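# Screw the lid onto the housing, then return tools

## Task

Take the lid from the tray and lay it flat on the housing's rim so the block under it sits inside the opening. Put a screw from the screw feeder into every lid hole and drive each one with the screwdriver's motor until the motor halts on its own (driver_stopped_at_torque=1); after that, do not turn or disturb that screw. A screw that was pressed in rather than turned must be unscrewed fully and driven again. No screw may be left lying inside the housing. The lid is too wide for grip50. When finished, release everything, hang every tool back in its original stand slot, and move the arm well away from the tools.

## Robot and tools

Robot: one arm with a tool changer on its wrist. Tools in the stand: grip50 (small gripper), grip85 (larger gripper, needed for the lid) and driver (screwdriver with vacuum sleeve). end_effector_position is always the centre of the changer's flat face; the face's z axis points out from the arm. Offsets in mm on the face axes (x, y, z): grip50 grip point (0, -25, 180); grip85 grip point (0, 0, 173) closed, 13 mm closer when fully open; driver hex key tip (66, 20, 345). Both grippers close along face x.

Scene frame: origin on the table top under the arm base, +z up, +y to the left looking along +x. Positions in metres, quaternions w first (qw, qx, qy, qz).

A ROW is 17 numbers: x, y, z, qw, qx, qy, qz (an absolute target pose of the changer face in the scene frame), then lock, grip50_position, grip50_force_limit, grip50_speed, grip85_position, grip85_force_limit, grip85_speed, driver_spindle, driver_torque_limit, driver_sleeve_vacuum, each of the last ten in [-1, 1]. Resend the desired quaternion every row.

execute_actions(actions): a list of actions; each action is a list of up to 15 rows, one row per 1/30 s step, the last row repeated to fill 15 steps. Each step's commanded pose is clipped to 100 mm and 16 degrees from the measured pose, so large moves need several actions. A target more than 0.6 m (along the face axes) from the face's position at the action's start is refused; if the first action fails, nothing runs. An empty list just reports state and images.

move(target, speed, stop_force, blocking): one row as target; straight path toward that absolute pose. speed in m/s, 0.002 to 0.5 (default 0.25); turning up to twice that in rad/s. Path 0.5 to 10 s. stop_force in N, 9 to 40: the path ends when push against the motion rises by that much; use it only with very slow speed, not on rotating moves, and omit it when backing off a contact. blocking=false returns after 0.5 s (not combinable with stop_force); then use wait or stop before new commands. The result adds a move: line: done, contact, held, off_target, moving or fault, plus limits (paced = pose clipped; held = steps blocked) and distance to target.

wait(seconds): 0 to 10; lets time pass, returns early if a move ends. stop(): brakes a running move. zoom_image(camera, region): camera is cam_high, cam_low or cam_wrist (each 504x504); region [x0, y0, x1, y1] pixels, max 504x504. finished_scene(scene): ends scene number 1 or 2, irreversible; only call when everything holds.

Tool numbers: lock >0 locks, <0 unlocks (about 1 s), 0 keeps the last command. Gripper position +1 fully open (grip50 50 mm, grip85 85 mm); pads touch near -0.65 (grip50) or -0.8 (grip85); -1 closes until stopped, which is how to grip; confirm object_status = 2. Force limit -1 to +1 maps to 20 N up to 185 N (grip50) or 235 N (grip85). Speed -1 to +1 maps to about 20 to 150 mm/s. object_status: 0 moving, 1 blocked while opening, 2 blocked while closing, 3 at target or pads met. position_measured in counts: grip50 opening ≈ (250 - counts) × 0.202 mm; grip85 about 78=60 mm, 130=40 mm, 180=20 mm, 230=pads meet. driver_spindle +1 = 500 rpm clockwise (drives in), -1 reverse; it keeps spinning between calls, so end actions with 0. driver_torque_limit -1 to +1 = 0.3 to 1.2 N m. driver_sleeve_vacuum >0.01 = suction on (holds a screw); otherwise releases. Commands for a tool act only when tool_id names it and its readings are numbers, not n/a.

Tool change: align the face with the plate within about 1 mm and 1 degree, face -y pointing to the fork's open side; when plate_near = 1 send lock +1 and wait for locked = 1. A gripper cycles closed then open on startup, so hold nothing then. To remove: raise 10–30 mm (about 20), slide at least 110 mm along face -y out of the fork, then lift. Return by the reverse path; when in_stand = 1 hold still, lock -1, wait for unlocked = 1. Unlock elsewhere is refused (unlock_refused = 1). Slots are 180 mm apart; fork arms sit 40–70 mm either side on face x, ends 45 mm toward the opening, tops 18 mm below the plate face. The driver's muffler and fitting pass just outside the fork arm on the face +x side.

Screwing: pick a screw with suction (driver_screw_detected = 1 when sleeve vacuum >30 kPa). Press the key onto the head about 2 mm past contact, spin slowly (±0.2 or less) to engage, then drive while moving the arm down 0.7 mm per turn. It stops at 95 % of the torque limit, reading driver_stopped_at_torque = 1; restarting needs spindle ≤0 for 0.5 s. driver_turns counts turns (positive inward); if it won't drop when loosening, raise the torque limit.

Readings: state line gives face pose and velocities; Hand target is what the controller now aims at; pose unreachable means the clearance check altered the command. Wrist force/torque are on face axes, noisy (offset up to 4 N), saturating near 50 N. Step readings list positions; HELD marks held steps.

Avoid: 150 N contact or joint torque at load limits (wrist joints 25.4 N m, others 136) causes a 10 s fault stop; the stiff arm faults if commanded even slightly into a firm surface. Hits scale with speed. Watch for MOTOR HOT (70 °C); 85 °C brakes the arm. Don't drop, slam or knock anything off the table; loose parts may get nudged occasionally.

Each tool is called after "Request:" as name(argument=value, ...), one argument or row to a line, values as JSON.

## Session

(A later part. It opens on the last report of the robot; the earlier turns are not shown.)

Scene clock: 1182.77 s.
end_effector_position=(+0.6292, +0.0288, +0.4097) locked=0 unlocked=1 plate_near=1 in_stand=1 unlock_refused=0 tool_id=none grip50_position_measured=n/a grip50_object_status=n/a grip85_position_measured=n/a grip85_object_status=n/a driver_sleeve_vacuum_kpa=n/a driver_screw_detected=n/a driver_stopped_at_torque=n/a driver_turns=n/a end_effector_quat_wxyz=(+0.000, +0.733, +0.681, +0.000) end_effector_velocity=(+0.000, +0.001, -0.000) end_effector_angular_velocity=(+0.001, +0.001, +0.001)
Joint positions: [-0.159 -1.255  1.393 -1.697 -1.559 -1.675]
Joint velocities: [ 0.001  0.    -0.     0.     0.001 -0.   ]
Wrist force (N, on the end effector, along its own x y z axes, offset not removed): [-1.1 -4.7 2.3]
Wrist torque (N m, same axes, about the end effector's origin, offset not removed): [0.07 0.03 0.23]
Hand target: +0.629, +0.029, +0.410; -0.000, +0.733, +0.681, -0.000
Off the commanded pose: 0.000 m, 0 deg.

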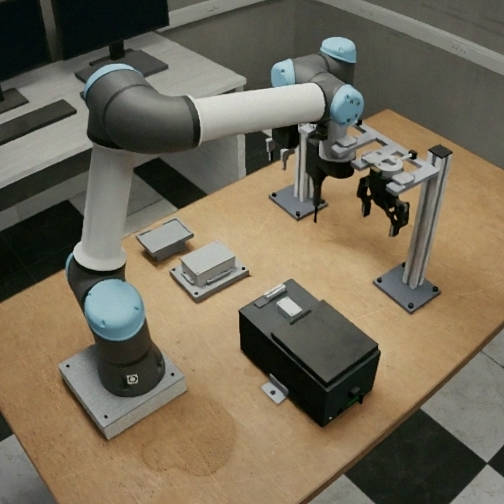

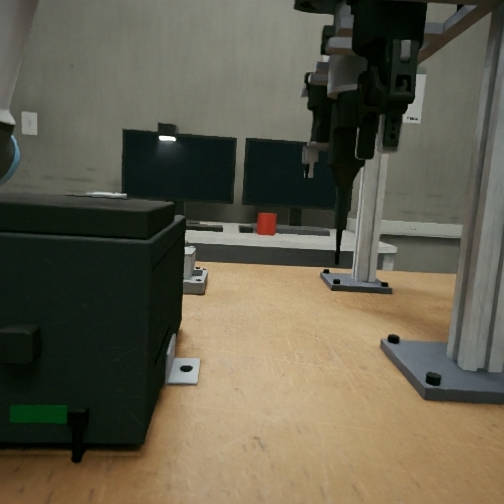

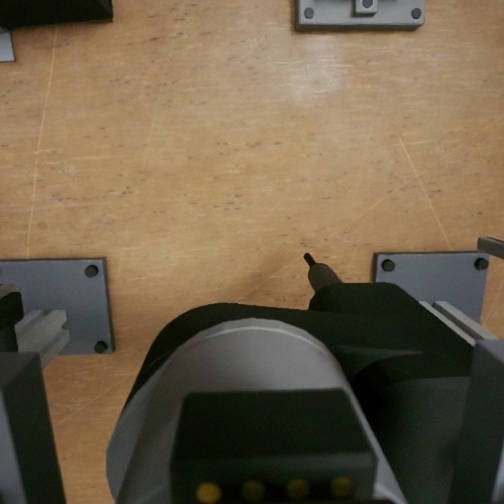

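Request:
move(
  target=[0.6292, 0.0288, 0.45, 0, 0.7325, 0.6807, 0, 0, 0, 0, 0, 0, 0, 0, 0, 0, -1],
  speed=0.05,
)

Request:
move(
  target=[0.42, 0.0, 0.52, 0, 0.7325, 0.6807, 0, 0, 0, 0, 0, 0, 0, 0, 0, 0, -1],
  speed=0.2,
)

Scene clock: 1189.63 s.
end_effector_position=(+0.6293, +0.0288, +0.4499) locked=0 unlocked=1 plate_near=0 in_stand=0 unlock_refused=0 tool_id=none grip50_position_measured=n/a grip50_object_status=n/a grip85_position_measured=n/a grip85_object_status=n/a driver_sleeve_vacuum_kpa=n/a driver_screw_detected=n/a driver_stopped_at_torque=n/a driver_turns=n/a end_effector_quat_wxyz=(+0.000, +0.733, +0.681, +0.000) end_effector_velocity=(+0.000, -0.000, +0.002) end_effector_angular_velocity=(+0.000, -0.001, -0.000)
Joint positions: [-0.16  -1.263  1.3   -1.597 -1.559 -1.676]
Joint velocities: [-0.    -0.    -0.006  0.005  0.001 -0.   ]
Wrist force (N, on the end effector, along its own x y z axes, offset not removed): [1.0 0.6 0.3]
Wrist torque (N m, same axes, about the end effector's origin, offset not removed): [0.15 -0.04 0.35]
Hand target: +0.629, +0.029, +0.450; +0.000, +0.733, +0.681, +0.000
Off the commanded pose: 0.000 m, 0 deg.
move: done

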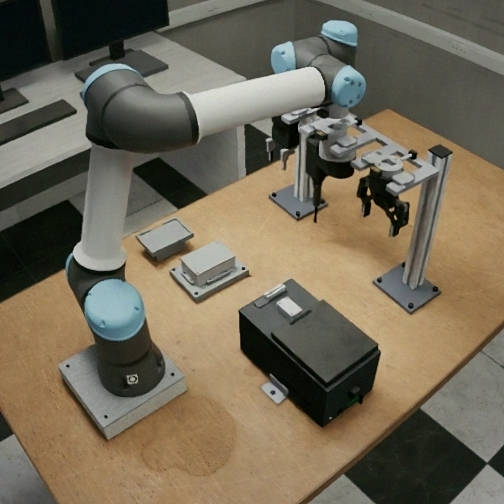

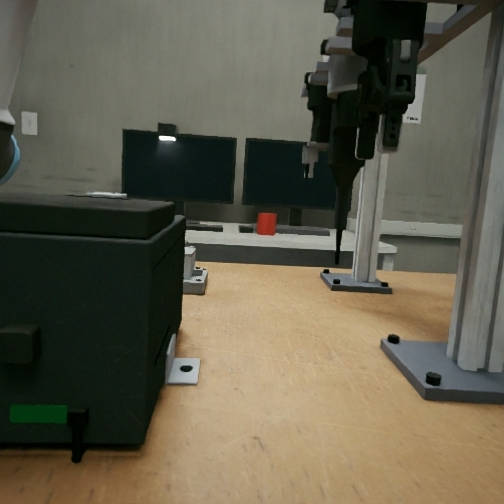

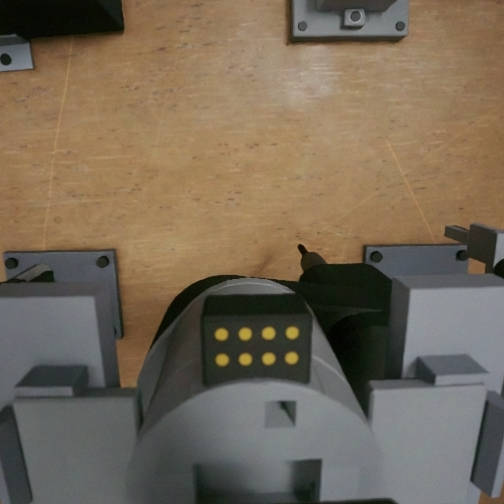

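Scene clock: 1191.30 s.
end_effector_position=(+0.4204, -0.0003, +0.5203) locked=0 unlocked=1 plate_near=0 in_stand=0 unlock_refused=0 tool_id=none grip50_position_measured=n/a grip50_object_status=n/a grip85_position_measured=n/a grip85_object_status=n/a driver_sleeve_vacuum_kpa=n/a driver_screw_detected=n/a driver_stopped_at_torque=n/a driver_turns=n/a end_effector_quat_wxyz=(-0.000, +0.733, +0.681, +0.000) end_effector_velocity=(-0.002, -0.000, +0.001) end_effector_angular_velocity=(+0.001, -0.002, +0.000)
Joint positions: [-0.321 -1.771  1.654 -1.441 -1.56  -1.837]
Joint velocities: [-0.003 -0.004  0.001  0.002  0.001 -0.003]
Wrist force (N, on the end effector, along its own x y z axes, offset not removed): [3.2 -3.3 3.0]
Wrist torque (N m, same axes, about the end effector's origin, offset not removed): [-0.07 -0.15 0.12]
Hand target: +0.420, -0.000, +0.520; -0.000, +0.733, +0.681, +0.000
Off the commanded pose: 0.001 m, 0 deg.
move: done

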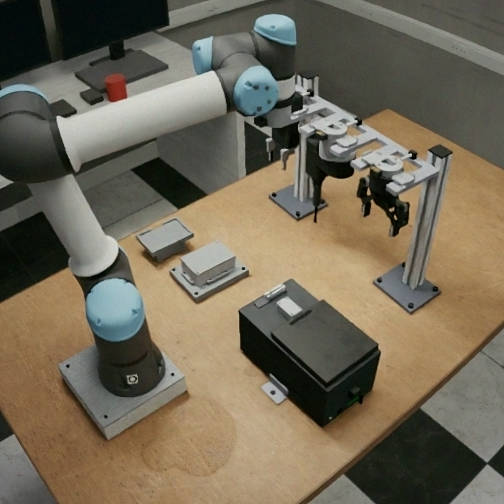

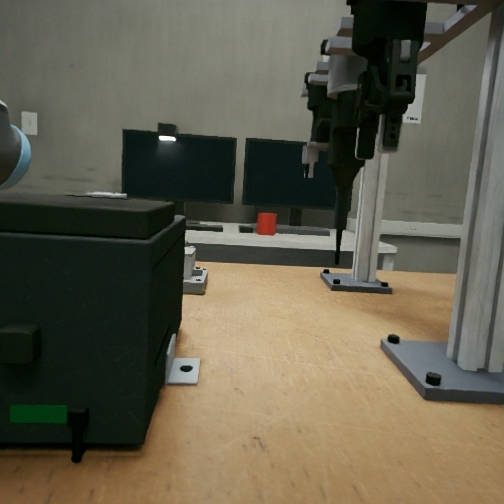

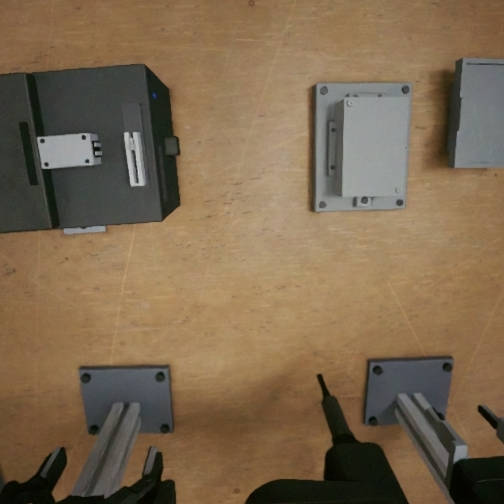

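Request:
zoom_image(
  camera="cam_wrist",
  region=[300, 70, 430, 220],
)

Region (300, 70, 430, 220) of cam_wrist's 504x504 image, scaled by 3.360, with more detail than that image has; it fills the left 437 columns of this view, and the rest is white.

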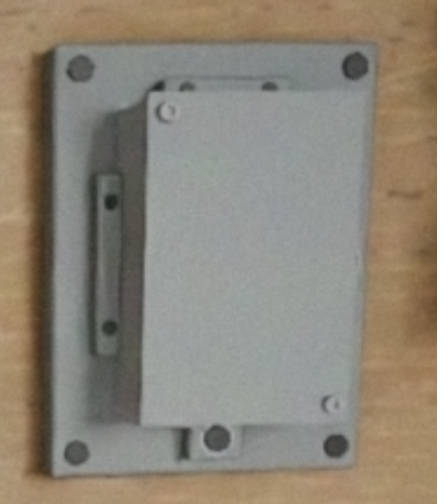

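Request:
finished_scene(
  scene=1,
)

The scene is finished: the task was done.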